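## Task

Take the roll of masking tape off the desk and set it on the counter. The task fails if any desk carton lands on the floor, or if the robot topples or finishes leaning. At the end the gripper must be open and the robot backed away, and the tape must rest on the counter without the robot holding it there.

## Robot and tools

ROBOT. A simulated Rainbow Robotics RB-Y1. It has a two-wheel differential base with rear casters (0.66 m long, 0.58 m wide, front edge 0.10 m ahead of the wheel axle) that can drive straight or spin in place but cannot move sideways. It has a torso whose lower leg folds at ankle, knee and hip, a head with pan and tilt, and two 7-joint arms, each ending in a parallel gripper and rated for 3 kg. Objects may occasionally get a small nudge from outside.

FRAMES. In the base frame the origin is on the floor midway between the drive wheels, with x forward, y left and z up. The chest, left_hand and right_hand are reported in this frame. A hand point is the spot between its finger pads; the fingers point along the hand's -z and close along its x. Printed hand positions may be off, more so with the arm stretched out. The odometry frame is the base frame as it was when the scene began. base_odometry counts only wheel rotation, so wheel slip looks like travel. Heading is in radians, left positive, from -3.142 to 3.142.

execute_actions. Arguments: "actions", a list holding zero or one action, and "cameras", a list from head_camera, left_wrist_camera, right_wrist_camera, all. Left out, null or ["all"] returns every camera; [] returns none. An empty actions list just reports the state and images. One action object may hold:
- "base": exactly one key. translate_m is a relative drive in metres from the base's last reported position, forward positive, -3 to 3. rotate_rad is a relative turn in radians, counter-clockwise seen from above (left) positive, -3.2 to 3.2.
- "joints": a single object mapping joint names to absolute targets, covering both arms, torso and head together. Torso: torso_squat_rad 0 to 1.2 (bigger lowers a level chest); torso_shift_rad -0.3 to 0.6 (positive pushes hips forward); torso_pitch_rad -0.2 to 1.4 (positive leans forward); torso_yaw_rad -1.5 to 1.5 (positive turns left). Combined torso rules: squat+shift <= 1.52; squat-shift+pitch <= 1.57; shift+0.5 pitch-0.4 squat <= 0.7; shift+0.3 pitch-0.5 squat <= 0.39; breaking one leaves commanded torso joints short and off_target. Arms, radians, same names with left_ or right_: shoulder_pitch -2.356 to 2.356 (0 hangs down, negative swings forward and up); shoulder_roll left 0 to 3.141, right -3.141 to 0 (away from the body); shoulder_yaw -2.094 to 2.094; elbow -2.617 to 0.01 (0 straight, negative bends); forearm_roll -3.141 to 3.141; wrist_pitch -1.57 to 1.919 (negative tips hand forward); hand_roll -2.705 to 2.705. For both arms, positive yaw and roll values turn to the left or counter-clockwise from above. left_gripper_m and right_gripper_m are the pad gap in metres, 0 to 0.1. Head: head_pan_rad -0.523 to 0.523 (left positive, relative to chest); head_tilt_rad -0.35 to 1.57 (positive looks down). Tolerances are 0.02 rad and 0.004 m for grippers.
- "speeds": optional caps for this action only: translate_m 0.05 to 0.4 m/s, rotate_rad 0.1 to 1.509 rad/s; the top value is the default. A base move that would need more than 8.667 s is refused.
- "min_time_s": 0.1 to 8 s, a lower bound on how long each arm and head motion takes.
Default top speeds: arm joints 1 rad/s (forearm, wrist, hand joints 1.5), head 1.5, squat and pitch 0.3, shift 0.15, torso yaw 0.6, grippers 0.1 m/s. An action lasts at most 15 s. An unknown key or out-of-range number rejects the whole call and nothing moves. A joint left out of an action may still be driving toward an earlier target.

GRIPPING. Command an opening at least 0.005 m narrower than the object; the gripper will then read off_target, which is expected.

RESULT LINES. base_status and joint_status describe how the last accepted action ended: done (for the base, the wheels turned the full amount, even if they slipped), off_target (resting short, maybe still pushing), limit_stop_at_<name> (a built-in limit), contact_stop (arm or torso met firm resistance), time_out, stopped_with_arm (torso halted because an arm hit something), limit_stop_at_own_body (self-collision guard fired before touching; move that arm or the torso apart), not_followed (an arm's targets were withheld; see the "joint command not followed" line and its "cause:" hint). After contact_stop, time_out or stopped_with_arm, every joint in that group (torso, left arm or right arm) halts and forgets its target. on_its_own lists what this call did not command; its "held at" is a target, not the actual position. MOTOR HOT warns from 65 °C; an OVER-TEMPERATURE FAULT at 80 °C brakes that arm and halts the robot, with keys reading limit_stop_at_motor_heat; resend targets afterwards. A torque fault (contact torque hitting a joint's load limit: shoulders 61.6, elbow 31.6, wrist joints 22 N m, load included) freezes the robot for 10 s and skips the rest of the call. If one call reports a stop, later calls in that same reply are not run.

RECOVERY. A stopped arm or torso may still press. Back it off in a separate action, arms before torso. If both hands share one object and the torso gets contact_stop right at the start with nothing in the way, resend every arm joint at its reported position, then repeat the torso command.

wait: "seconds" 0 to 10; commands nothing and returns state and images. zoom_image: "camera" plus "region" [x0, y0, x1, y1] in pixels of that camera's latest image, top-left origin, at most 504 by 504. finished_scene: "scene", the current scene's number; it cannot be undone and reports success. Replying with no tool call ends all remaining work.

CAMERAS. head_camera is 896x504; the wrist cameras are 644x364. Calibration gives K and T_world_to_cam, which maps base-frame points into the camera frame; expect small pose errors, larger on the arm cameras.

AVOID. Knocking desk cartons to the floor; driving into furniture (the base does not stop and may keep shoving, and a bent leg can reach past the front edge, and the torso meeting furniture may slide the robot back unseen by odometry); heavy loads held far forward, which can tip the robot with no stop; arms striking or pressing each other, including grippers and fingers; hard pushes, slams and drops. Before finishing, open the gripper, move away, and leave the item resting on the counter by itself with the robot upright.

Each tool is called after "Emit:" as name(argument=value, ...), one argument or row to a line, values as JSON.

## Session

Emit:
execute_actions(
  actions=[],
)

Scene clock: 0.00 s.
base_odometry: x=+0.000 y=+0.000 heading=+0.000 (m, m, rad; odometry frame)
base_status: not commanded
joint_positions: torso_squat_rad=+0.350 torso_shift_rad=+0.000 torso_pitch_rad=+0.001 torso_yaw_rad=+0.001 left_shoulder_pitch_rad=+0.022 left_shoulder_roll_rad=+0.022 left_shoulder_yaw_rad=+0.048 left_elbow_rad=-0.289 left_forearm_roll_rad=+0.009 left_wrist_pitch_rad=+0.032 left_hand_roll_rad=-0.015 left_gripper_m=+0.100 right_shoulder_pitch_rad=-0.001 right_shoulder_roll_rad=-0.012 right_shoulder_yaw_rad=+0.029 right_elbow_rad=-0.222 right_forearm_roll_rad=-0.027 right_wrist_pitch_rad=+0.002 right_hand_roll_rad=+0.013 right_gripper_m=+0.100 head_pan_rad=-0.001 head_tilt_rad=+0.400
joint_status: not commanded
chest: x=-0.2275 y=-0.0002 z=+1.2475 quat_wxyz=(+1.000, +0.000, +0.001, +0.000) (m; base frame)
left_hand: x=-0.1116 y=+0.2439 z=+0.5720 quat_wxyz=(+0.993, +0.015, -0.118, +0.024) (m; base frame)
right_hand: x=-0.1204 y=-0.2258 z=+0.5699 quat_wxyz=(+0.994, -0.003, -0.109, +0.009) (m; base frame)
pictures: head_camera, left_wrist_camera, right_wrist_camera
Images, in order (width x height): head_camera 896x504, left_wrist_camera 644x364, right_wrist_camera 644x364.

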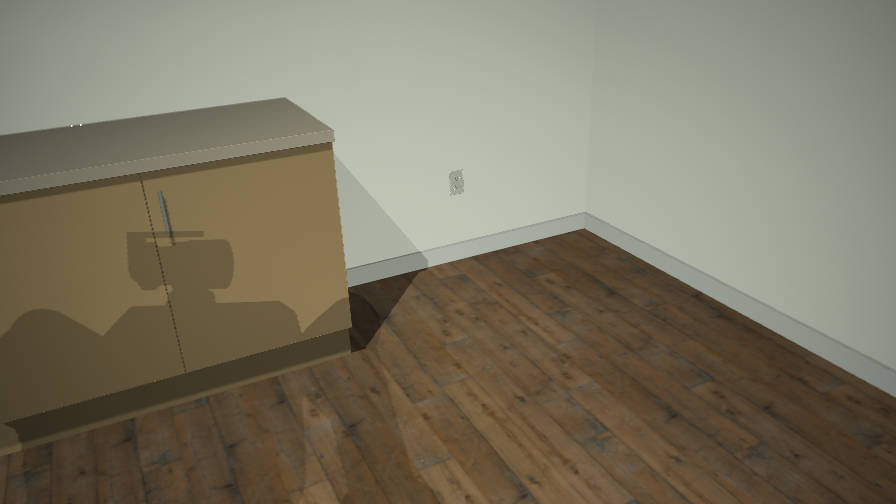

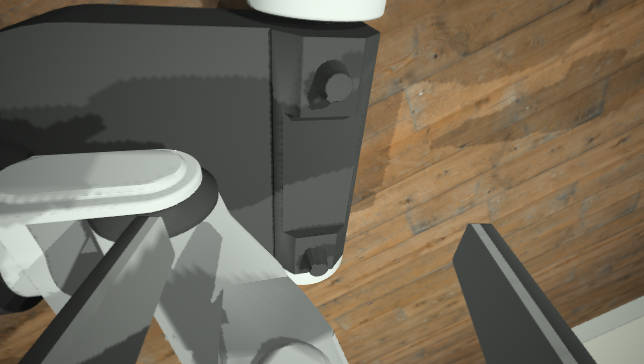

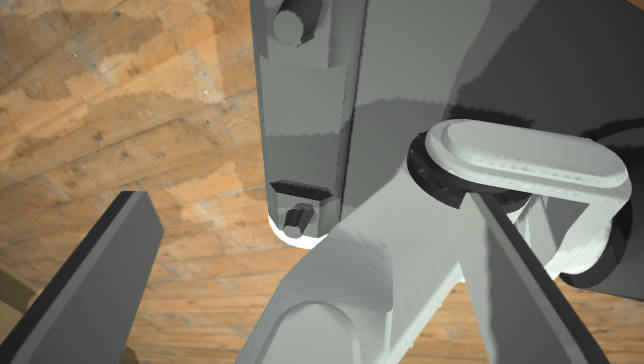

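Emit:
execute_actions(
  actions=[
    {"base": {"rotate_rad": 1.2}},
  ],
  cameras=["head_camera"],
)

Scene clock: 6.33 s.
base_odometry: x=+0.000 y=+0.000 heading=+1.199 (m, m, rad; odometry frame)
base_status: done
joint_positions: torso_squat_rad=+0.350 torso_shift_rad=+0.000 torso_pitch_rad=+0.001 torso_yaw_rad=+0.001 left_shoulder_pitch_rad=+0.022 left_shoulder_roll_rad=+0.022 left_shoulder_yaw_rad=+0.048 left_elbow_rad=-0.289 left_forearm_roll_rad=+0.009 left_wrist_pitch_rad=+0.032 left_hand_roll_rad=-0.015 left_gripper_m=+0.100 right_shoulder_pitch_rad=-0.001 right_shoulder_roll_rad=-0.012 right_shoulder_yaw_rad=+0.029 right_elbow_rad=-0.222 right_forearm_roll_rad=-0.027 right_wrist_pitch_rad=+0.002 right_hand_roll_rad=+0.013 right_gripper_m=+0.100 head_pan_rad=-0.001 head_tilt_rad=+0.400
joint_status: not commanded
chest: x=-0.2275 y=-0.0002 z=+1.2475 quat_wxyz=(+1.000, +0.000, +0.001, +0.000) (m; base frame)
left_hand: x=-0.1116 y=+0.2439 z=+0.5720 quat_wxyz=(+0.993, +0.015, -0.118, +0.024) (m; base frame)
right_hand: x=-0.1204 y=-0.2258 z=+0.5699 quat_wxyz=(+0.994, -0.003, -0.109, +0.009) (m; base frame)
pictures: head_camera
camera_calibration (this result's frames):
head_camera: T_world_to_cam=[[0.0155876, -0.999008, -0.0417089, 0.0652465], [-0.42853, 0.0310139, -0.902995, 1.27902], [0.903393, 0.031949, -0.427621, 0.752352], [0, 0, 0, 1]] pos_world=[-0.132589, 0.0014774, 1.47939]
Images, in order (width x height): head_camera 896x504.

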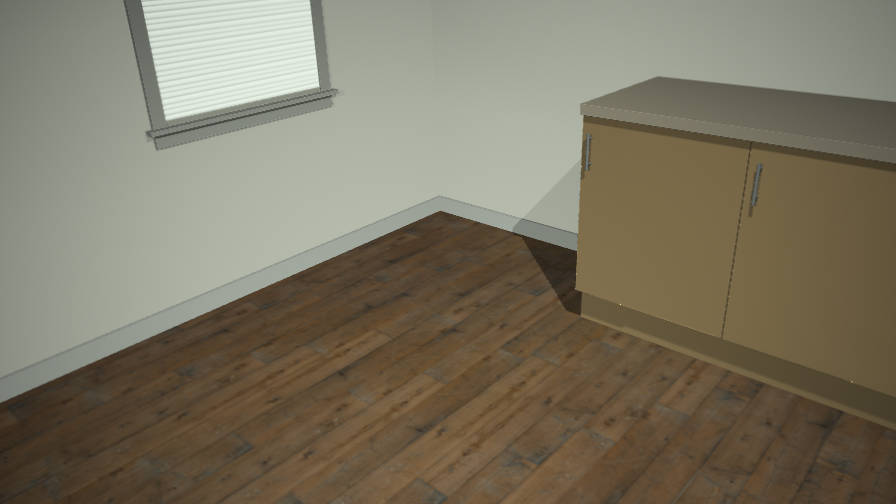

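Emit:
execute_actions(
  actions=[
    {"base": {"rotate_rad": 1.2}},
  ],
  cameras=["head_camera"],
)

Scene clock: 11.83 s.
base_odometry: x=+0.000 y=+0.000 heading=+2.399 (m, m, rad; odometry frame)
base_status: done
joint_positions: torso_squat_rad=+0.350 torso_shift_rad=+0.000 torso_pitch_rad=+0.001 torso_yaw_rad=+0.001 left_shoulder_pitch_rad=+0.022 left_shoulder_roll_rad=+0.022 left_shoulder_yaw_rad=+0.048 left_elbow_rad=-0.289 left_forearm_roll_rad=+0.009 left_wrist_pitch_rad=+0.032 left_hand_roll_rad=-0.015 left_gripper_m=+0.100 right_shoulder_pitch_rad=-0.001 right_shoulder_roll_rad=-0.012 right_shoulder_yaw_rad=+0.029 right_elbow_rad=-0.222 right_forearm_roll_rad=-0.027 right_wrist_pitch_rad=+0.002 right_hand_roll_rad=+0.013 right_gripper_m=+0.100 head_pan_rad=-0.001 head_tilt_rad=+0.400
joint_status: not commanded
chest: x=-0.2275 y=-0.0002 z=+1.2475 quat_wxyz=(+1.000, +0.000, +0.001, +0.000) (m; base frame)
left_hand: x=-0.1116 y=+0.2439 z=+0.5720 quat_wxyz=(+0.993, +0.015, -0.118, +0.024) (m; base frame)
right_hand: x=-0.1204 y=-0.2258 z=+0.5699 quat_wxyz=(+0.994, -0.003, -0.109, +0.009) (m; base frame)
pictures: head_camera
camera_calibration (this result's frames):
head_camera: T_world_to_cam=[[0.0155873, -0.999008, -0.0417043, 0.065245], [-0.42853, 0.0310099, -0.902995, 1.27902], [0.903393, 0.0319468, -0.427621, 0.752352], [0, 0, 0, 1]] pos_world=[-0.132589, 0.00148278, 1.47939]
Images, in order (width x height): head_camera 896x504.

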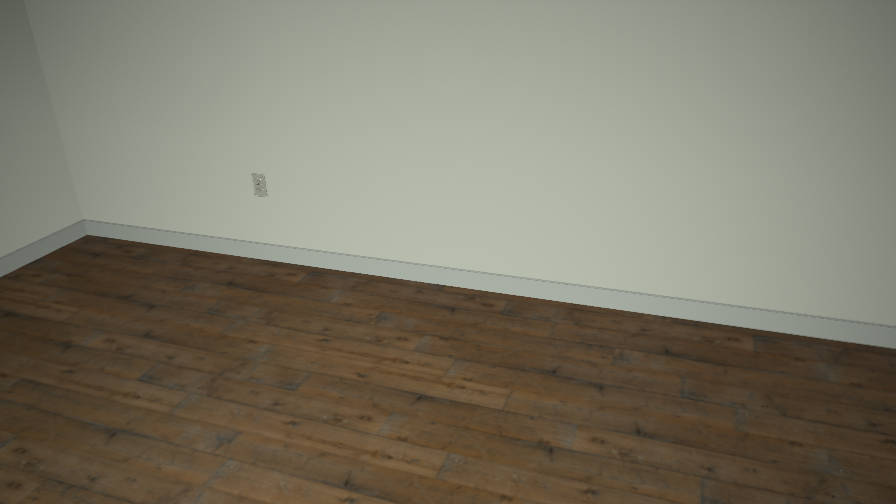

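Emit:
execute_actions(
  actions=[
    {"base": {"rotate_rad": 1.2}},
  ],
  cameras=["head_camera"],
)

Scene clock: 17.10 s.
base_odometry: x=+0.000 y=+0.000 heading=-2.685 (m, m, rad; odometry frame)
base_status: done
joint_positions: torso_squat_rad=+0.350 torso_shift_rad=+0.000 torso_pitch_rad=+0.001 torso_yaw_rad=+0.001 left_shoulder_pitch_rad=+0.022 left_shoulder_roll_rad=+0.022 left_shoulder_yaw_rad=+0.048 left_elbow_rad=-0.289 left_forearm_roll_rad=+0.009 left_wrist_pitch_rad=+0.032 left_hand_roll_rad=-0.015 left_gripper_m=+0.100 right_shoulder_pitch_rad=-0.001 right_shoulder_roll_rad=-0.012 right_shoulder_yaw_rad=+0.029 right_elbow_rad=-0.222 right_forearm_roll_rad=-0.027 right_wrist_pitch_rad=+0.002 right_hand_roll_rad=+0.013 right_gripper_m=+0.100 head_pan_rad=-0.001 head_tilt_rad=+0.400
joint_status: not commanded
chest: x=-0.2275 y=-0.0002 z=+1.2475 quat_wxyz=(+1.000, +0.000, +0.001, +0.000) (m; base frame)
left_hand: x=-0.1116 y=+0.2439 z=+0.5720 quat_wxyz=(+0.993, +0.015, -0.118, +0.024) (m; base frame)
right_hand: x=-0.1204 y=-0.2258 z=+0.5699 quat_wxyz=(+0.994, -0.003, -0.109, +0.009) (m; base frame)
pictures: head_camera
camera_calibration (this result's frames):
head_camera: T_world_to_cam=[[0.0155875, -0.999008, -0.0417027, 0.0652445], [-0.428529, 0.0310084, -0.902996, 1.27902], [0.903393, 0.0319463, -0.427621, 0.752352], [0, 0, 0, 1]] pos_world=[-0.132589, 0.00148462, 1.47939]
Images, in order (width x height): head_camera 896x504.

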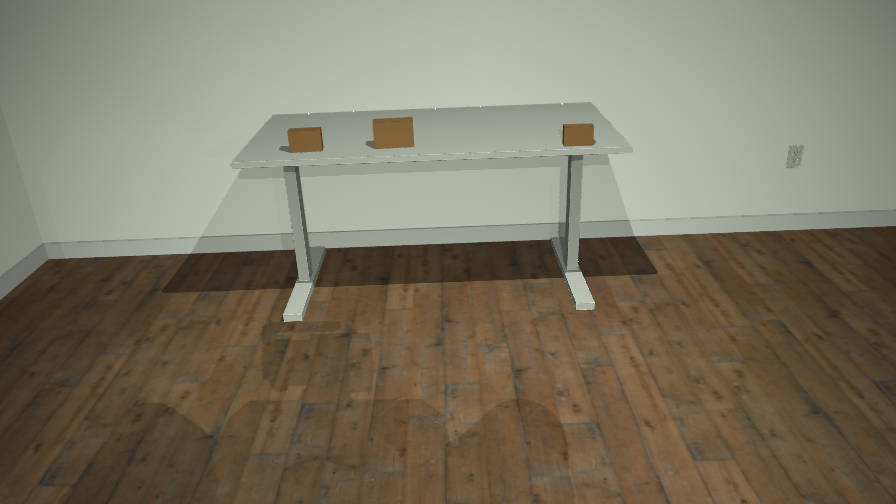

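Emit:
zoom_image(
  camera="head_camera",
  region=[220, 90, 650, 180],
)

Region (220, 90, 650, 180) of head_camera's 896x504 image, scaled by 1.172, with more detail than that image has; it fills the top 105 rows of this view, and the rest is white.

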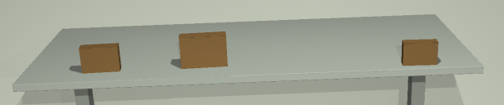

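Emit:
execute_actions(
  actions=[
    {"base": {"translate_m": 1.3}, "joints": {"head_tilt_rad": 0.6}},
  ],
  cameras=["head_camera"],
)

Scene clock: 33.17 s.
base_odometry: x=-1.166 y=-0.574 heading=-2.684 (m, m, rad; odometry frame)
base_status: done
joint_positions: torso_squat_rad=+0.350 torso_shift_rad=+0.000 torso_pitch_rad=+0.001 torso_yaw_rad=+0.001 left_shoulder_pitch_rad=+0.022 left_shoulder_roll_rad=+0.022 left_shoulder_yaw_rad=+0.048 left_elbow_rad=-0.289 left_forearm_roll_rad=+0.009 left_wrist_pitch_rad=+0.032 left_hand_roll_rad=-0.015 left_gripper_m=+0.100 right_shoulder_pitch_rad=-0.001 right_shoulder_roll_rad=-0.012 right_shoulder_yaw_rad=+0.029 right_elbow_rad=-0.222 right_forearm_roll_rad=-0.027 right_wrist_pitch_rad=+0.002 right_hand_roll_rad=+0.013 right_gripper_m=+0.100 head_pan_rad=-0.001 head_tilt_rad=+0.600
joint_status: all done
chest: x=-0.2275 y=-0.0002 z=+1.2475 quat_wxyz=(+1.000, +0.000, +0.001, +0.000) (m; base frame)
left_hand: x=-0.1115 y=+0.2439 z=+0.5720 quat_wxyz=(+0.993, +0.015, -0.118, +0.024) (m; base frame)
right_hand: x=-0.1204 y=-0.2258 z=+0.5699 quat_wxyz=(+0.994, -0.003, -0.109, +0.009) (m; base frame)
pictures: head_camera
camera_calibration (this result's frames):
head_camera: T_world_to_cam=[[0.00699525, -0.999012, -0.0438966, 0.066656], [-0.599818, 0.0309317, -0.799538, 1.09415], [0.800106, 0.0319229, -0.599009, 0.979179], [0, 0, 0, 1]] pos_world=[-0.127625, 0.00148803, 1.46427]
Images, in order (width x height): head_camera 896x504.

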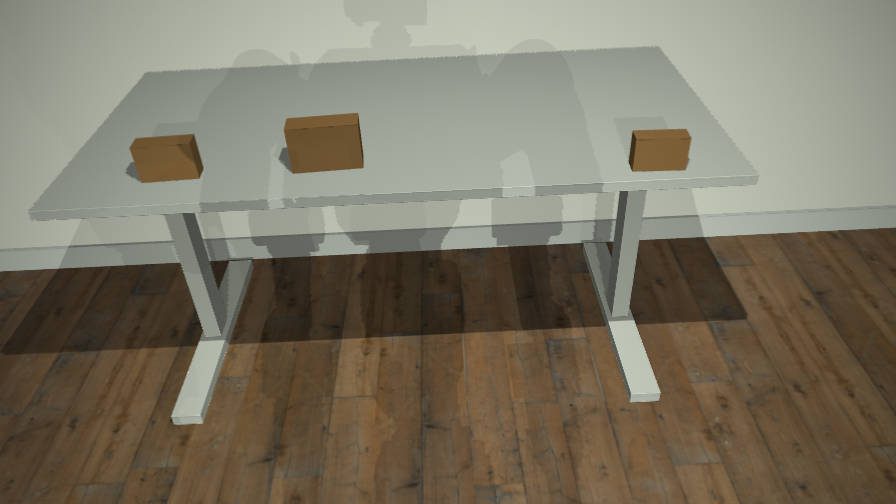

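Emit:
execute_actions(
  actions=[
    {"base": {"translate_m": 0.5}, "joints": {"head_tilt_rad": 0.8}},
  ],
  cameras=["head_camera"],
)

Scene clock: 43.07 s.
base_odometry: x=-1.615 y=-0.795 heading=-2.683 (m, m, rad; odometry frame)
base_status: done
joint_positions: torso_squat_rad=+0.350 torso_shift_rad=+0.000 torso_pitch_rad=+0.001 torso_yaw_rad=+0.001 left_shoulder_pitch_rad=+0.022 left_shoulder_roll_rad=+0.022 left_shoulder_yaw_rad=+0.048 left_elbow_rad=-0.289 left_forearm_roll_rad=+0.009 left_wrist_pitch_rad=+0.032 left_hand_roll_rad=-0.015 left_gripper_m=+0.100 right_shoulder_pitch_rad=-0.001 right_shoulder_roll_rad=-0.012 right_shoulder_yaw_rad=+0.029 right_elbow_rad=-0.222 right_forearm_roll_rad=-0.027 right_wrist_pitch_rad=+0.002 right_hand_roll_rad=+0.013 right_gripper_m=+0.100 head_pan_rad=-0.001 head_tilt_rad=+0.800
joint_status: all done
chest: x=-0.2275 y=-0.0002 z=+1.2475 quat_wxyz=(+1.000, +0.000, +0.001, +0.000) (m; base frame)
left_hand: x=-0.1115 y=+0.2439 z=+0.5720 quat_wxyz=(+0.993, +0.015, -0.118, +0.024) (m; base frame)
right_hand: x=-0.1204 y=-0.2258 z=+0.5699 quat_wxyz=(+0.994, -0.003, -0.109, +0.009) (m; base frame)
pictures: head_camera
camera_calibration (this result's frames):
head_camera: T_world_to_cam=[[-0.00183947, -0.999015, -0.044336, 0.0654793], [-0.746725, 0.0308615, -0.664416, 0.868419], [0.66513, 0.0318846, -0.746047, 1.16431], [0, 0, 0, 1]] pos_world=[-0.125826, 0.00149042, 1.44852]
Images, in order (width x height): head_camera 896x504.

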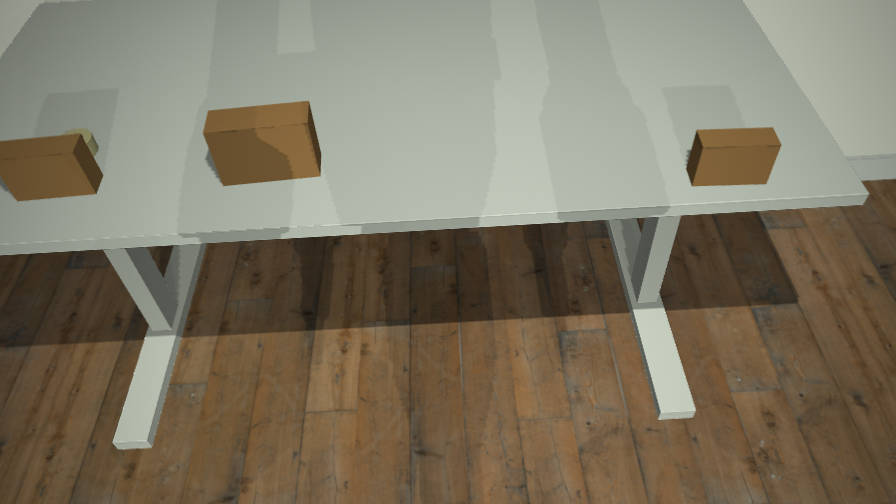

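Emit:
zoom_image(
  camera="head_camera",
  region=[0, 80, 340, 460],
)

Region (0, 80, 340, 460) of head_camera's 896x504 image, scaled by 1.326, with more detail than that image has; it fills the left 451 columns of this view, and the rest is white.

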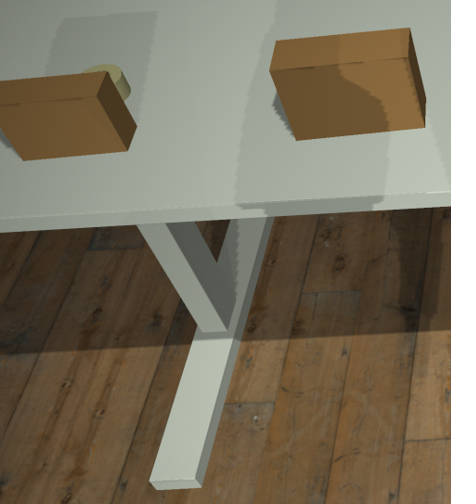

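Emit:
execute_actions(
  actions=[
    {"base": {"rotate_rad": 0.45}},
  ],
  cameras=[],
)

Emit:
execute_actions(
  actions=[
    {"base": {"translate_m": 0.45}, "joints": {"head_tilt_rad": 1.0}},
  ],
  cameras=["head_camera"],
)

Scene clock: 137.03 s.
base_odometry: x=-1.615 y=-0.795 heading=-2.234 (m, m, rad; odometry frame)
base_status: done
joint_positions: torso_squat_rad=+0.350 torso_shift_rad=+0.000 torso_pitch_rad=+0.001 torso_yaw_rad=+0.001 left_shoulder_pitch_rad=+0.022 left_shoulder_roll_rad=+0.022 left_shoulder_yaw_rad=+0.048 left_elbow_rad=-0.289 left_forearm_roll_rad=+0.009 left_wrist_pitch_rad=+0.032 left_hand_roll_rad=-0.015 left_gripper_m=+0.100 right_shoulder_pitch_rad=-0.001 right_shoulder_roll_rad=-0.012 right_shoulder_yaw_rad=+0.029 right_elbow_rad=-0.222 right_forearm_roll_rad=-0.027 right_wrist_pitch_rad=+0.002 right_hand_roll_rad=+0.013 right_gripper_m=+0.100 head_pan_rad=-0.001 head_tilt_rad=+0.800
joint_status: not commanded
chest: x=-0.2275 y=-0.0002 z=+1.2475 quat_wxyz=(+1.000, +0.000, +0.001, +0.000) (m; base frame)
left_hand: x=-0.1115 y=+0.2439 z=+0.5720 quat_wxyz=(+0.993, +0.015, -0.118, +0.024) (m; base frame)
right_hand: x=-0.1204 y=-0.2258 z=+0.5699 quat_wxyz=(+0.994, -0.003, -0.109, +0.009) (m; base frame)
pictures: none
No camera images: the call's "cameras" was empty. Leave "cameras" out to get every camera's image.

Scene clock: 139.70 s.
base_odometry: x=-1.892 y=-1.150 heading=-2.233 (m, m, rad; odometry frame)
base_status: done
joint_positions: torso_squat_rad=+0.350 torso_shift_rad=+0.000 torso_pitch_rad=+0.001 torso_yaw_rad=+0.001 left_shoulder_pitch_rad=+0.022 left_shoulder_roll_rad=+0.022 left_shoulder_yaw_rad=+0.048 left_elbow_rad=-0.289 left_forearm_roll_rad=+0.009 left_wrist_pitch_rad=+0.032 left_hand_roll_rad=-0.015 left_gripper_m=+0.100 right_shoulder_pitch_rad=-0.001 right_shoulder_roll_rad=-0.012 right_shoulder_yaw_rad=+0.029 right_elbow_rad=-0.222 right_forearm_roll_rad=-0.027 right_wrist_pitch_rad=+0.002 right_hand_roll_rad=+0.013 right_gripper_m=+0.100 head_pan_rad=-0.001 head_tilt_rad=+1.000
joint_status: all done
chest: x=-0.2275 y=-0.0002 z=+1.2475 quat_wxyz=(+1.000, +0.000, +0.001, +0.000) (m; base frame)
left_hand: x=-0.1115 y=+0.2439 z=+0.5720 quat_wxyz=(+0.993, +0.015, -0.118, +0.024) (m; base frame)
right_hand: x=-0.1204 y=-0.2258 z=+0.5699 quat_wxyz=(+0.994, -0.003, -0.109, +0.009) (m; base frame)
pictures: head_camera
camera_calibration (this result's frames):
head_camera: T_world_to_cam=[[-0.0105812, -0.999018, -0.0430163, 0.0617689], [-0.863806, 0.0308025, -0.502883, 0.610508], [0.503714, 0.0318366, -0.863284, 1.30093], [0, 0, 0, 1]] pos_world=[-0.127282, 0.00148585, 1.43274]
Images, in order (width x height): head_camera 896x504.

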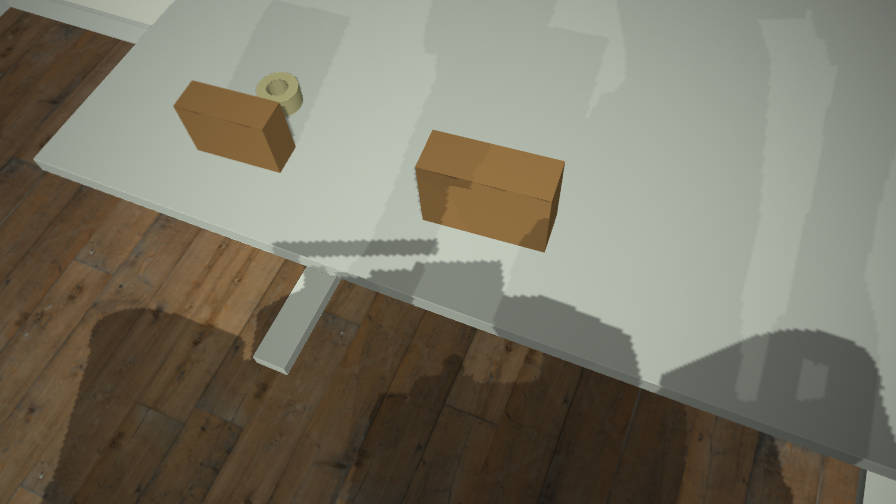

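Emit:
zoom_image(
  camera="head_camera",
  region=[150, 40, 350, 190],
)

Region (150, 40, 350, 190) of head_camera's 896x504 image, scaled by 2.520, with more detail than that image has; it fills the top 378 rows of this view, and the rest is white.

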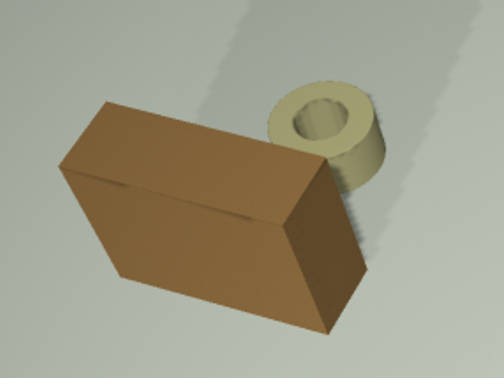

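Emit:
execute_actions(
  actions=[
    {"joints": {"left_shoulder_pitch_rad": -0.9125, "left_shoulder_roll_rad": 0.441, "left_shoulder_yaw_rad": 0.0, "left_elbow_rad": -1.432, "left_forearm_roll_rad": 0.402, "left_wrist_pitch_rad": 1.811, "left_hand_roll_rad": 1.40, "right_shoulder_pitch_rad": 0.9}},
  ],
  cameras=["head_camera", "left_wrist_camera"],
)

Scene clock: 261.67 s.
base_odometry: x=-1.892 y=-1.150 heading=-2.233 (m, m, rad; odometry frame)
base_status: not commanded
joint_positions: torso_squat_rad=+0.350 torso_shift_rad=+0.000 torso_pitch_rad=+0.001 torso_yaw_rad=+0.001 left_shoulder_pitch_rad=-0.913 left_shoulder_roll_rad=+0.441 left_shoulder_yaw_rad=+0.000 left_elbow_rad=-1.432 left_forearm_roll_rad=+0.402 left_wrist_pitch_rad=+1.811 left_hand_roll_rad=+1.400 left_gripper_m=+0.100 right_shoulder_pitch_rad=+0.900 right_shoulder_roll_rad=-0.012 right_shoulder_yaw_rad=+0.029 right_elbow_rad=-0.221 right_forearm_roll_rad=-0.027 right_wrist_pitch_rad=+0.002 right_hand_roll_rad=+0.013 right_gripper_m=+0.100 head_pan_rad=-0.001 head_tilt_rad=+1.000
joint_status: all done
chest: x=-0.2275 y=-0.0003 z=+1.2475 quat_wxyz=(+1.000, +0.000, +0.001, +0.000) (m; base frame)
left_hand: x=+0.3237 y=+0.2452 z=+1.1482 quat_wxyz=(+0.809, -0.136, -0.206, +0.533) (m; base frame)
right_hand: x=-0.7208 y=-0.1626 z=+0.7457 quat_wxyz=(+0.941, -0.016, +0.309, -0.139) (m; base frame)
pictures: head_camera, left_wrist_camera
camera_calibration (this result's frames):
head_camera: T_world_to_cam=[[-0.0105686, -0.999017, -0.0430475, 0.061806], [-0.863779, 0.030809, -0.502928, 0.610536], [0.50376, 0.0318683, -0.863256, 1.30092], [0, 0, 0, 1]] pos_world=[-0.127332, 0.00147699, 1.43275]
left_wrist_camera: T_world_to_cam=[[0.306601, 0.934548, 0.180598, -0.539206], [0.369663, -0.291753, 0.882173, -1.01829], [0.877123, -0.203714, -0.43492, 0.349767], [0, 0, 0, 1]] pos_world=[0.234957, 0.278077, 1.14781]
Images, in order (width x height): head_camera 896x504, left_wrist_camera 644x364.

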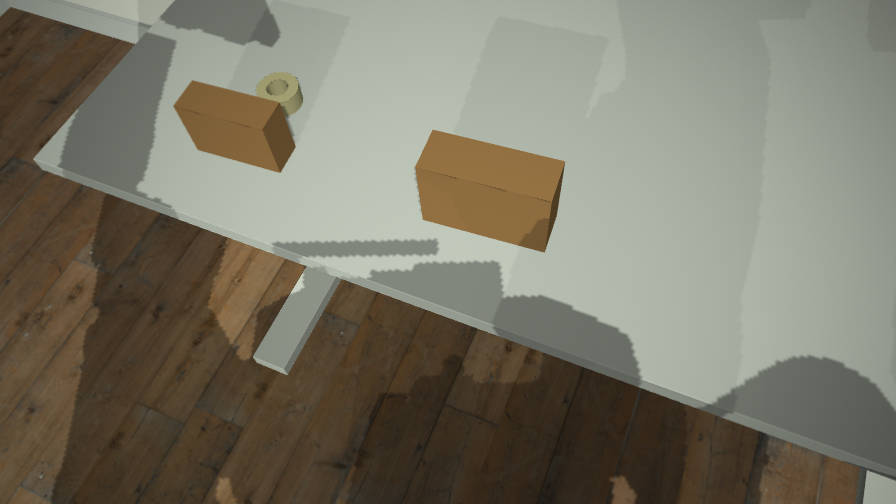

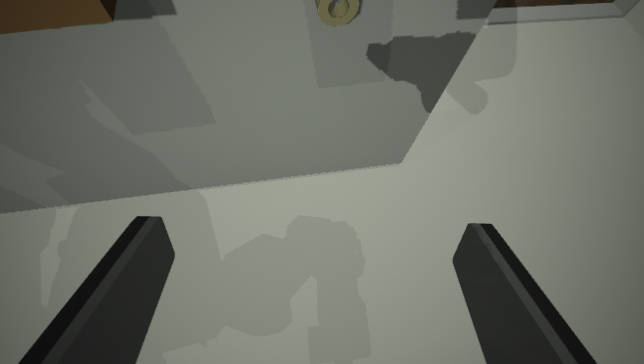

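Emit:
execute_actions(
  actions=[
    {"joints": {"torso_squat_rad": 0.2, "torso_shift_rad": 0.25, "torso_pitch_rad": 0.5, "head_tilt_rad": 0.7}},
  ],
  cameras=["head_camera", "left_wrist_camera"],
)

Scene clock: 268.77 s.
base_odometry: x=-1.892 y=-1.150 heading=-2.233 (m, m, rad; odometry frame)
base_status: not commanded
joint_positions: torso_squat_rad=+0.200 torso_shift_rad=+0.250 torso_pitch_rad=+0.500 torso_yaw_rad=+0.001 left_shoulder_pitch_rad=-0.913 left_shoulder_roll_rad=+0.441 left_shoulder_yaw_rad=+0.000 left_elbow_rad=-1.432 left_forearm_roll_rad=+0.402 left_wrist_pitch_rad=+1.811 left_hand_roll_rad=+1.400 left_gripper_m=+0.100 right_shoulder_pitch_rad=+0.900 right_shoulder_roll_rad=-0.012 right_shoulder_yaw_rad=+0.029 right_elbow_rad=-0.221 right_forearm_roll_rad=-0.027 right_wrist_pitch_rad=+0.002 right_hand_roll_rad=+0.013 right_gripper_m=+0.100 head_pan_rad=-0.001 head_tilt_rad=+0.700
joint_status: all done
chest: x=+0.0901 y=-0.0002 z=+1.2168 quat_wxyz=(+0.969, +0.000, +0.247, +0.001) (m; base frame)
left_hand: x=+0.5265 y=+0.2453 z=+0.8658 quat_wxyz=(+0.835, +0.000, +0.000, +0.550) (m; base frame)
right_hand: x=-0.5831 y=-0.1627 z=+1.0120 quat_wxyz=(+0.835, -0.050, +0.532, -0.131) (m; base frame)
pictures: head_camera, left_wrist_camera
camera_calibration (this result's frames):
head_camera: T_world_to_cam=[[-0.018785, -0.999013, -0.0402503, 0.0611575], [-0.94609, 0.0307809, -0.322438, 0.699606], [0.323359, 0.0320234, -0.945734, 1.18834], [0, 0, 0, 1]] pos_world=[0.278778, 0.00150798, 1.3519]
left_wrist_camera: T_world_to_cam=[[0.355484, 0.934606, 0.0119747, -0.430265], [0.746695, -0.29167, 0.597808, -0.796529], [0.562208, -0.20357, -0.80155, 0.532296], [0, 0, 0, 1]] pos_world=[0.448456, 0.278164, 0.907986]
Images, in order (width x height): head_camera 896x504, left_wrist_camera 644x364.

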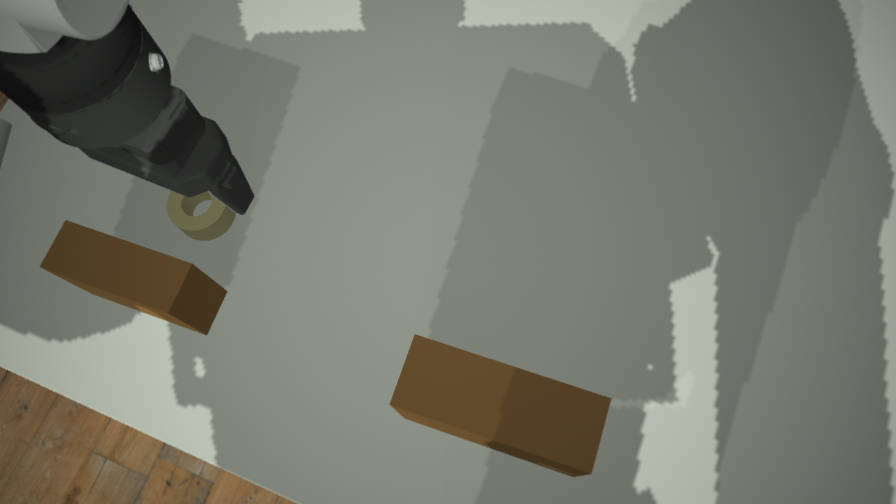

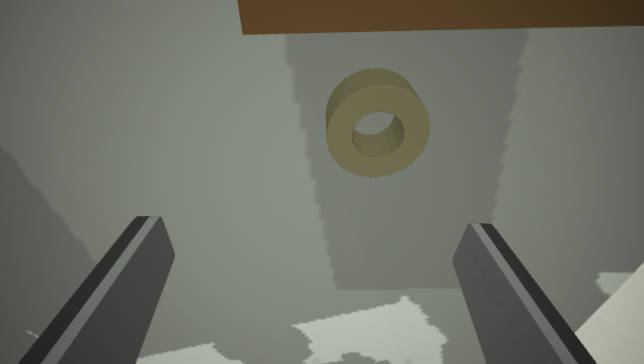

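Emit:
execute_actions(
  actions=[
    {"joints": {"left_shoulder_pitch_rad": -0.897, "left_shoulder_roll_rad": 0.460, "left_shoulder_yaw_rad": 0.0, "left_elbow_rad": -1.170, "left_forearm_roll_rad": 0.408, "left_wrist_pitch_rad": 1.557, "left_hand_roll_rad": 1.283}, "min_time_s": 1.5},
  ],
  cameras=["head_camera", "left_wrist_camera"],
)

Scene clock: 332.40 s.
base_odometry: x=-1.892 y=-1.150 heading=-2.233 (m, m, rad; odometry frame)
base_status: not commanded
joint_positions: torso_squat_rad=+0.200 torso_shift_rad=+0.250 torso_pitch_rad=+0.500 torso_yaw_rad=+0.001 left_shoulder_pitch_rad=-0.897 left_shoulder_roll_rad=+0.460 left_shoulder_yaw_rad=+0.000 left_elbow_rad=-1.170 left_forearm_roll_rad=+0.408 left_wrist_pitch_rad=+1.557 left_hand_roll_rad=+1.283 left_gripper_m=+0.100 right_shoulder_pitch_rad=+0.900 right_shoulder_roll_rad=-0.012 right_shoulder_yaw_rad=+0.029 right_elbow_rad=-0.221 right_forearm_roll_rad=-0.027 right_wrist_pitch_rad=+0.002 right_hand_roll_rad=+0.013 right_gripper_m=+0.100 head_pan_rad=-0.001 head_tilt_rad=+0.700
joint_status: all done
chest: x=+0.0900 y=-0.0002 z=+1.2168 quat_wxyz=(+0.969, +0.000, +0.247, +0.001) (m; base frame)
left_hand: x=+0.5275 y=+0.2800 z=+0.8008 quat_wxyz=(+0.836, +0.000, +0.000, +0.548) (m; base frame)
right_hand: x=-0.5831 y=-0.1627 z=+1.0120 quat_wxyz=(+0.835, -0.050, +0.532, -0.131) (m; base frame)
pictures: head_camera, left_wrist_camera
camera_calibration (this result's frames):
head_camera: T_world_to_cam=[[-0.0187846, -0.999013, -0.0402506, 0.0611578], [-0.946088, 0.0307808, -0.322442, 0.699608], [0.323363, 0.0320237, -0.945733, 1.18834], [0, 0, 0, 1]] pos_world=[0.278775, 0.0015079, 1.3519]
left_wrist_camera: T_world_to_cam=[[0.359173, 0.933195, 0.0118668, -0.463779], [0.745562, -0.294558, 0.597806, -0.746832], [0.561365, -0.205869, -0.801553, 0.487794], [0, 0, 0, 1]] pos_world=[0.449557, 0.313233, 0.842957]
Images, in order (width x height): head_camera 896x504, left_wrist_camera 644x364.

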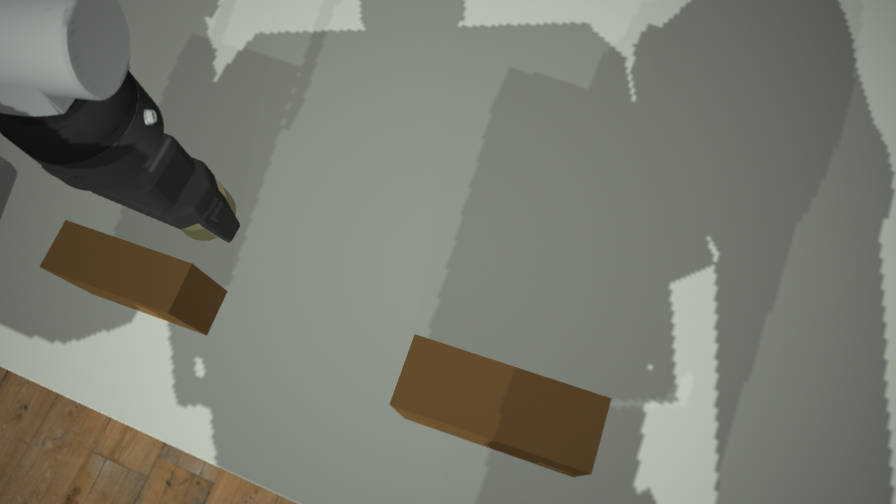

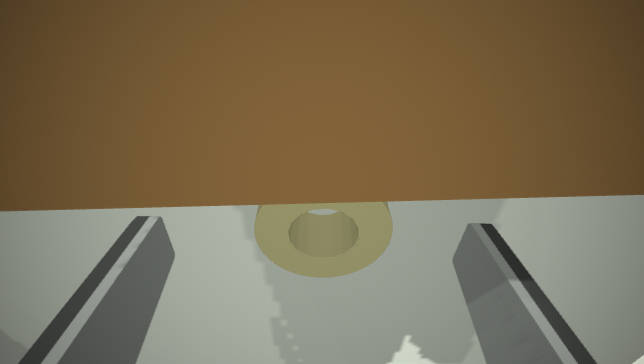

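Emit:
execute_actions(
  actions=[
    {"joints": {"left_hand_roll_rad": -1.859}},
  ],
  cameras=["left_wrist_camera"],
)

Scene clock: 385.43 s.
base_odometry: x=-1.892 y=-1.150 heading=-2.233 (m, m, rad; odometry frame)
base_status: not commanded
joint_positions: torso_squat_rad=+0.200 torso_shift_rad=+0.250 torso_pitch_rad=+0.500 torso_yaw_rad=+0.001 left_shoulder_pitch_rad=-0.897 left_shoulder_roll_rad=+0.460 left_shoulder_yaw_rad=+0.000 left_elbow_rad=-1.170 left_forearm_roll_rad=+0.408 left_wrist_pitch_rad=+1.557 left_hand_roll_rad=-1.859 left_gripper_m=+0.100 right_shoulder_pitch_rad=+0.900 right_shoulder_roll_rad=-0.012 right_shoulder_yaw_rad=+0.029 right_elbow_rad=-0.221 right_forearm_roll_rad=-0.027 right_wrist_pitch_rad=+0.002 right_hand_roll_rad=+0.013 right_gripper_m=+0.100 head_pan_rad=-0.001 head_tilt_rad=+0.700
joint_status: all done
chest: x=+0.0900 y=-0.0002 z=+1.2168 quat_wxyz=(+0.969, +0.000, +0.247, +0.001) (m; base frame)
left_hand: x=+0.5275 y=+0.2800 z=+0.8008 quat_wxyz=(+0.548, +0.000, +0.000, -0.836) (m; base frame)
right_hand: x=-0.5831 y=-0.1627 z=+1.0120 quat_wxyz=(+0.835, -0.050, +0.532, -0.131) (m; base frame)
pictures: left_wrist_camera
camera_calibration (this result's frames):
left_wrist_camera: T_world_to_cam=[[-0.359564, -0.933056, 0.0109429, 0.438706], [-0.746089, 0.294517, 0.597169, -0.124422], [-0.560415, 0.206556, -0.802041, 0.964442], [0, 0, 0, 1]] pos_world=[0.605401, 0.24677, 0.843022]
Images, in order (width x height): left_wrist_camera 644x364.

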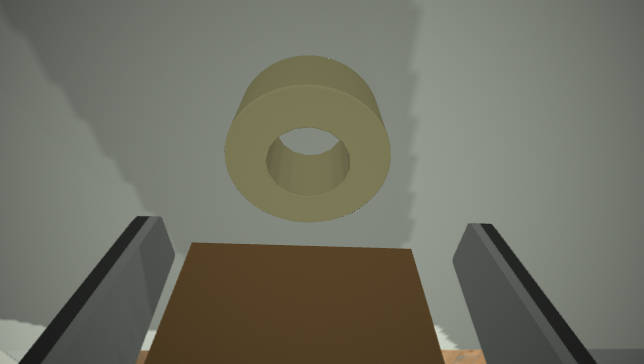

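Emit:
execute_actions(
  actions=[
    {"joints": {"left_shoulder_pitch_rad": -1.0305, "left_shoulder_roll_rad": 0.4105, "left_shoulder_yaw_rad": 0.0, "left_elbow_rad": -0.8164, "left_forearm_roll_rad": 0.3683, "left_wrist_pitch_rad": 1.3462, "left_hand_roll_rad": -1.926}, "min_time_s": 1.5},
  ],
  cameras=["head_camera", "left_wrist_camera"],
)

Scene clock: 441.97 s.
base_odometry: x=-1.892 y=-1.150 heading=-2.233 (m, m, rad; odometry frame)
base_status: not commanded
joint_positions: torso_squat_rad=+0.200 torso_shift_rad=+0.250 torso_pitch_rad=+0.500 torso_yaw_rad=+0.001 left_shoulder_pitch_rad=-1.030 left_shoulder_roll_rad=+0.411 left_shoulder_yaw_rad=+0.000 left_elbow_rad=-0.817 left_forearm_roll_rad=+0.368 left_wrist_pitch_rad=+1.346 left_hand_roll_rad=-1.926 left_gripper_m=+0.100 right_shoulder_pitch_rad=+0.900 right_shoulder_roll_rad=-0.012 right_shoulder_yaw_rad=+0.029 right_elbow_rad=-0.221 right_forearm_roll_rad=-0.027 right_wrist_pitch_rad=+0.002 right_hand_roll_rad=+0.013 right_gripper_m=+0.100 head_pan_rad=-0.001 head_tilt_rad=+0.700
joint_status: all done
chest: x=+0.0900 y=-0.0002 z=+1.2168 quat_wxyz=(+0.969, +0.000, +0.247, +0.001) (m; base frame)
left_hand: x=+0.5439 y=+0.2736 z=+0.7608 quat_wxyz=(+0.549, +0.000, +0.000, -0.836) (m; base frame)
right_hand: x=-0.5831 y=-0.1627 z=+1.0120 quat_wxyz=(+0.835, -0.050, +0.532, -0.131) (m; base frame)
pictures: head_camera, left_wrist_camera
camera_calibration (this result's frames):
head_camera: T_world_to_cam=[[-0.0187849, -0.999013, -0.0402503, 0.0611575], [-0.946088, 0.0307809, -0.322443, 0.699609], [0.323363, 0.0320233, -0.945733, 1.18834], [0, 0, 0, 1]] pos_world=[0.278775, 0.00150798, 1.3519]
left_wrist_camera: T_world_to_cam=[[-0.3585, -0.933467, 0.010805, 0.438703], [-0.746264, 0.29352, 0.597441, -0.0862398], [-0.560863, 0.20612, -0.80184, 0.943069], [0, 0, 0, 1]] pos_world=[0.62185, 0.240443, 0.802973]
Images, in order (width x height): head_camera 896x504, left_wrist_camera 644x364.

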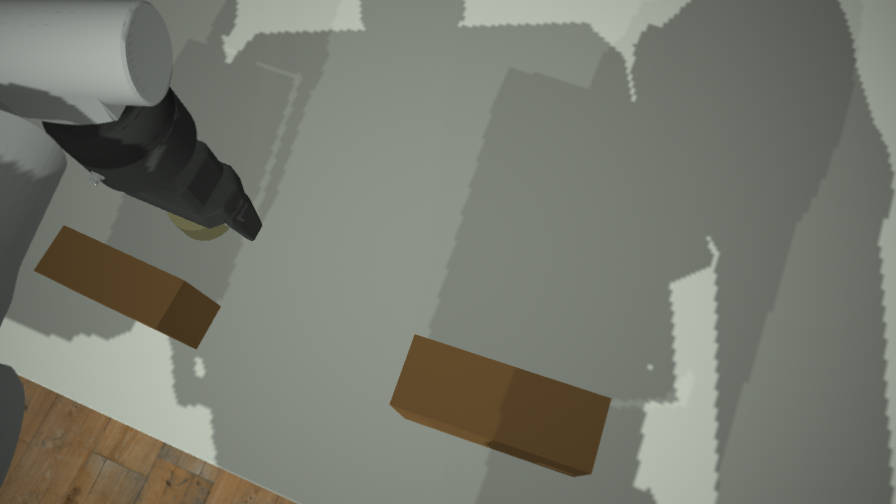

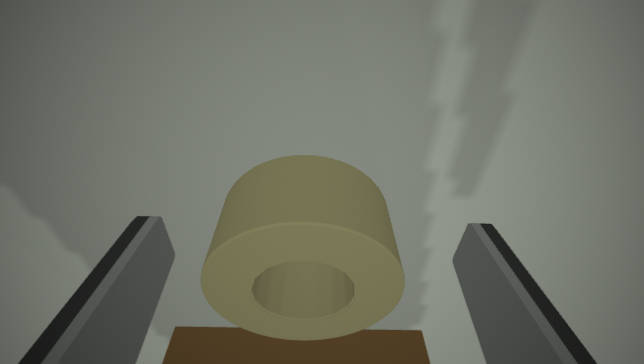

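Emit:
execute_actions(
  actions=[
    {"joints": {"torso_squat_rad": 0.36}},
  ],
  cameras=["head_camera", "left_wrist_camera"],
)

Scene clock: 461.03 s.
base_odometry: x=-1.892 y=-1.150 heading=-2.233 (m, m, rad; odometry frame)
base_status: not commanded
joint_positions: torso_squat_rad=+0.314 torso_shift_rad=+0.246 torso_pitch_rad=+0.489 torso_yaw_rad=+0.002 left_shoulder_pitch_rad=-1.036 left_shoulder_roll_rad=+0.413 left_shoulder_yaw_rad=+0.001 left_elbow_rad=-0.819 left_forearm_roll_rad=+0.369 left_wrist_pitch_rad=+1.347 left_hand_roll_rad=-1.926 left_gripper_m=+0.100 right_shoulder_pitch_rad=+0.900 right_shoulder_roll_rad=-0.012 right_shoulder_yaw_rad=+0.029 right_elbow_rad=-0.221 right_forearm_roll_rad=-0.027 right_wrist_pitch_rad=+0.002 right_hand_roll_rad=+0.013 right_gripper_m=+0.100 head_pan_rad=-0.001 head_tilt_rad=+0.700
joint_status: torso_squat_rad contact_stop (moved +0.114 of +0.160)
on_its_own: torso_squat_rad is held at +0.314, not at your +0.360, since a contact_stop
chest: x=+0.0793 y=-0.0005 z=+1.1994 quat_wxyz=(+0.970, +0.001, +0.242, +0.001) (m; base frame)
left_hand: x=+0.5414 y=+0.2739 z=+0.7515 quat_wxyz=(+0.549, +0.008, -0.005, -0.836) (m; base frame)
right_hand: x=-0.5915 y=-0.1634 z=+0.9873 quat_wxyz=(+0.838, -0.049, +0.527, -0.130) (m; base frame)
pictures: head_camera, left_wrist_camera
camera_calibration (this result's frames):
head_camera: T_world_to_cam=[[-0.0175032, -0.998987, -0.0414579, 0.0613498], [-0.942681, 0.0303077, -0.332315, 0.695442], [0.333235, 0.033265, -0.942257, 1.17038], [0, 0, 0, 1]] pos_world=[0.266643, 0.00127768, 1.33645]
left_wrist_camera: T_world_to_cam=[[-0.358715, -0.93344, 0.00379034, 0.443526], [-0.757037, 0.293295, 0.583843, -0.0665029], [-0.546094, 0.206564, -0.811858, 0.933552], [0, 0, 0, 1]] pos_world=[0.618561, 0.240672, 0.795057]
Images, in order (width x height): head_camera 896x504, left_wrist_camera 644x364.

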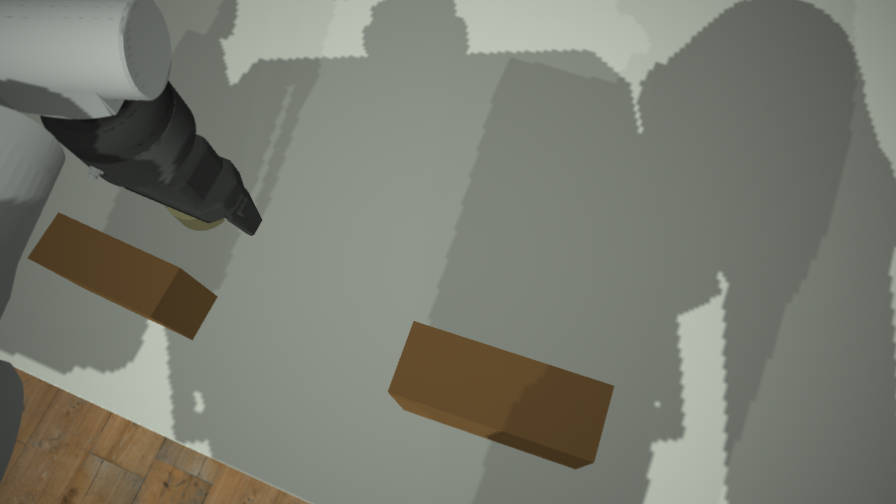

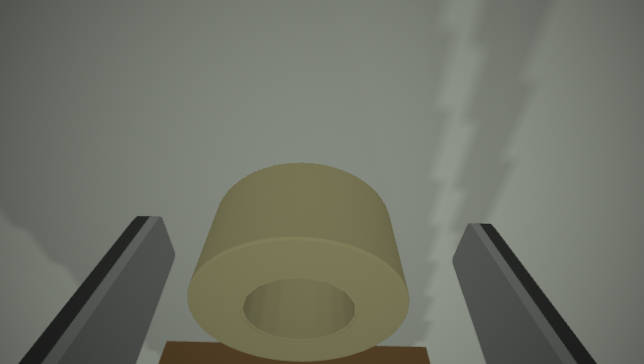

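Emit:
execute_actions(
  actions=[
    {"joints": {"torso_squat_rad": 0.29}},
  ],
  cameras=[],
)

Emit:
execute_actions(
  actions=[
    {"joints": {"left_gripper_m": 0.04}},
  ],
  cameras=["head_camera", "left_wrist_camera"],
)

Scene clock: 469.40 s.
base_odometry: x=-1.892 y=-1.150 heading=-2.233 (m, m, rad; odometry frame)
base_status: not commanded
joint_positions: torso_squat_rad=+0.290 torso_shift_rad=+0.246 torso_pitch_rad=+0.492 torso_yaw_rad=+0.002 left_shoulder_pitch_rad=-1.032 left_shoulder_roll_rad=+0.411 left_shoulder_yaw_rad=+0.001 left_elbow_rad=-0.817 left_forearm_roll_rad=+0.369 left_wrist_pitch_rad=+1.346 left_hand_roll_rad=-1.926 left_gripper_m=+0.100 right_shoulder_pitch_rad=+0.900 right_shoulder_roll_rad=-0.012 right_shoulder_yaw_rad=+0.029 right_elbow_rad=-0.221 right_forearm_roll_rad=-0.027 right_wrist_pitch_rad=+0.002 right_hand_roll_rad=+0.013 right_gripper_m=+0.100 head_pan_rad=-0.001 head_tilt_rad=+0.700
joint_status: all done
chest: x=+0.0818 y=-0.0004 z=+1.2038 quat_wxyz=(+0.970, +0.000, +0.243, +0.001) (m; base frame)
left_hand: x=+0.5404 y=+0.2739 z=+0.7527 quat_wxyz=(+0.549, +0.005, -0.003, -0.836) (m; base frame)
right_hand: x=-0.5895 y=-0.1633 z=+0.9932 quat_wxyz=(+0.838, -0.049, +0.528, -0.130) (m; base frame)
pictures: none
No camera images: the call's "cameras" was empty. Leave "cameras" out to get every camera's image.

Scene clock: 470.50 s.
base_odometry: x=-1.892 y=-1.150 heading=-2.233 (m, m, rad; odometry frame)
base_status: not commanded
joint_positions: torso_squat_rad=+0.290 torso_shift_rad=+0.246 torso_pitch_rad=+0.492 torso_yaw_rad=+0.002 left_shoulder_pitch_rad=-1.032 left_shoulder_roll_rad=+0.411 left_shoulder_yaw_rad=+0.001 left_elbow_rad=-0.817 left_forearm_roll_rad=+0.369 left_wrist_pitch_rad=+1.346 left_hand_roll_rad=-1.926 left_gripper_m=+0.057 right_shoulder_pitch_rad=+0.900 right_shoulder_roll_rad=-0.012 right_shoulder_yaw_rad=+0.029 right_elbow_rad=-0.221 right_forearm_roll_rad=-0.027 right_wrist_pitch_rad=+0.002 right_hand_roll_rad=+0.013 right_gripper_m=+0.100 head_pan_rad=-0.001 head_tilt_rad=+0.700
joint_status: left_gripper_m off_target (ended at +0.057, target +0.040)
chest: x=+0.0818 y=-0.0004 z=+1.2038 quat_wxyz=(+0.970, +0.000, +0.243, +0.001) (m; base frame)
left_hand: x=+0.5403 y=+0.2737 z=+0.7526 quat_wxyz=(+0.549, +0.005, -0.003, -0.836) (m; base frame)
right_hand: x=-0.5895 y=-0.1633 z=+0.9932 quat_wxyz=(+0.838, -0.049, +0.528, -0.130) (m; base frame)
pictures: head_camera, left_wrist_camera
camera_calibration (this result's frames):
head_camera: T_world_to_cam=[[-0.0176576, -0.998996, -0.0411661, 0.061306], [-0.94343, 0.0302816, -0.330187, 0.696678], [0.331102, 0.033007, -0.943017, 1.1748], [0, 0, 0, 1]] pos_world=[0.269371, 0.00137127, 1.34041]
left_wrist_camera: T_world_to_cam=[[-0.358468, -0.933517, 0.00682894, 0.440542], [-0.752601, 0.293309, 0.589544, -0.0746478], [-0.552352, 0.206193, -0.807707, 0.93422], [0, 0, 0, 1]] pos_world=[0.617759, 0.240519, 0.795576]
Images, in order (width x height): head_camera 896x504, left_wrist_camera 644x364.

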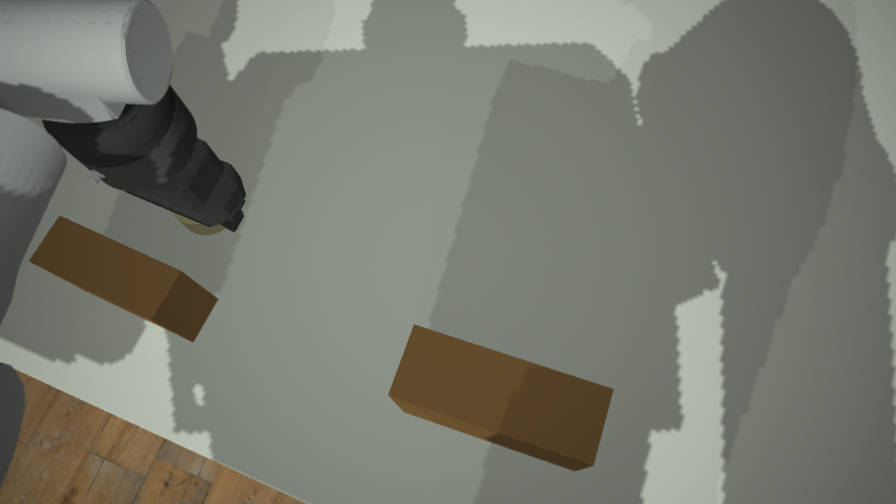

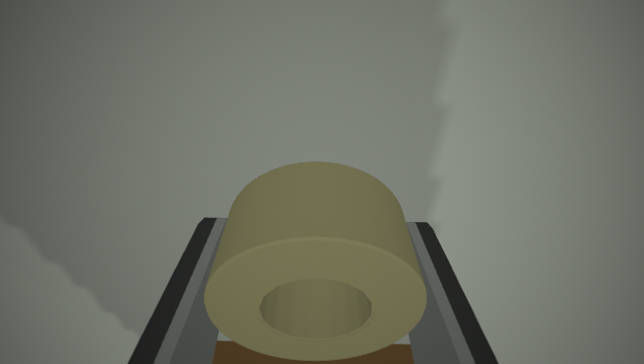

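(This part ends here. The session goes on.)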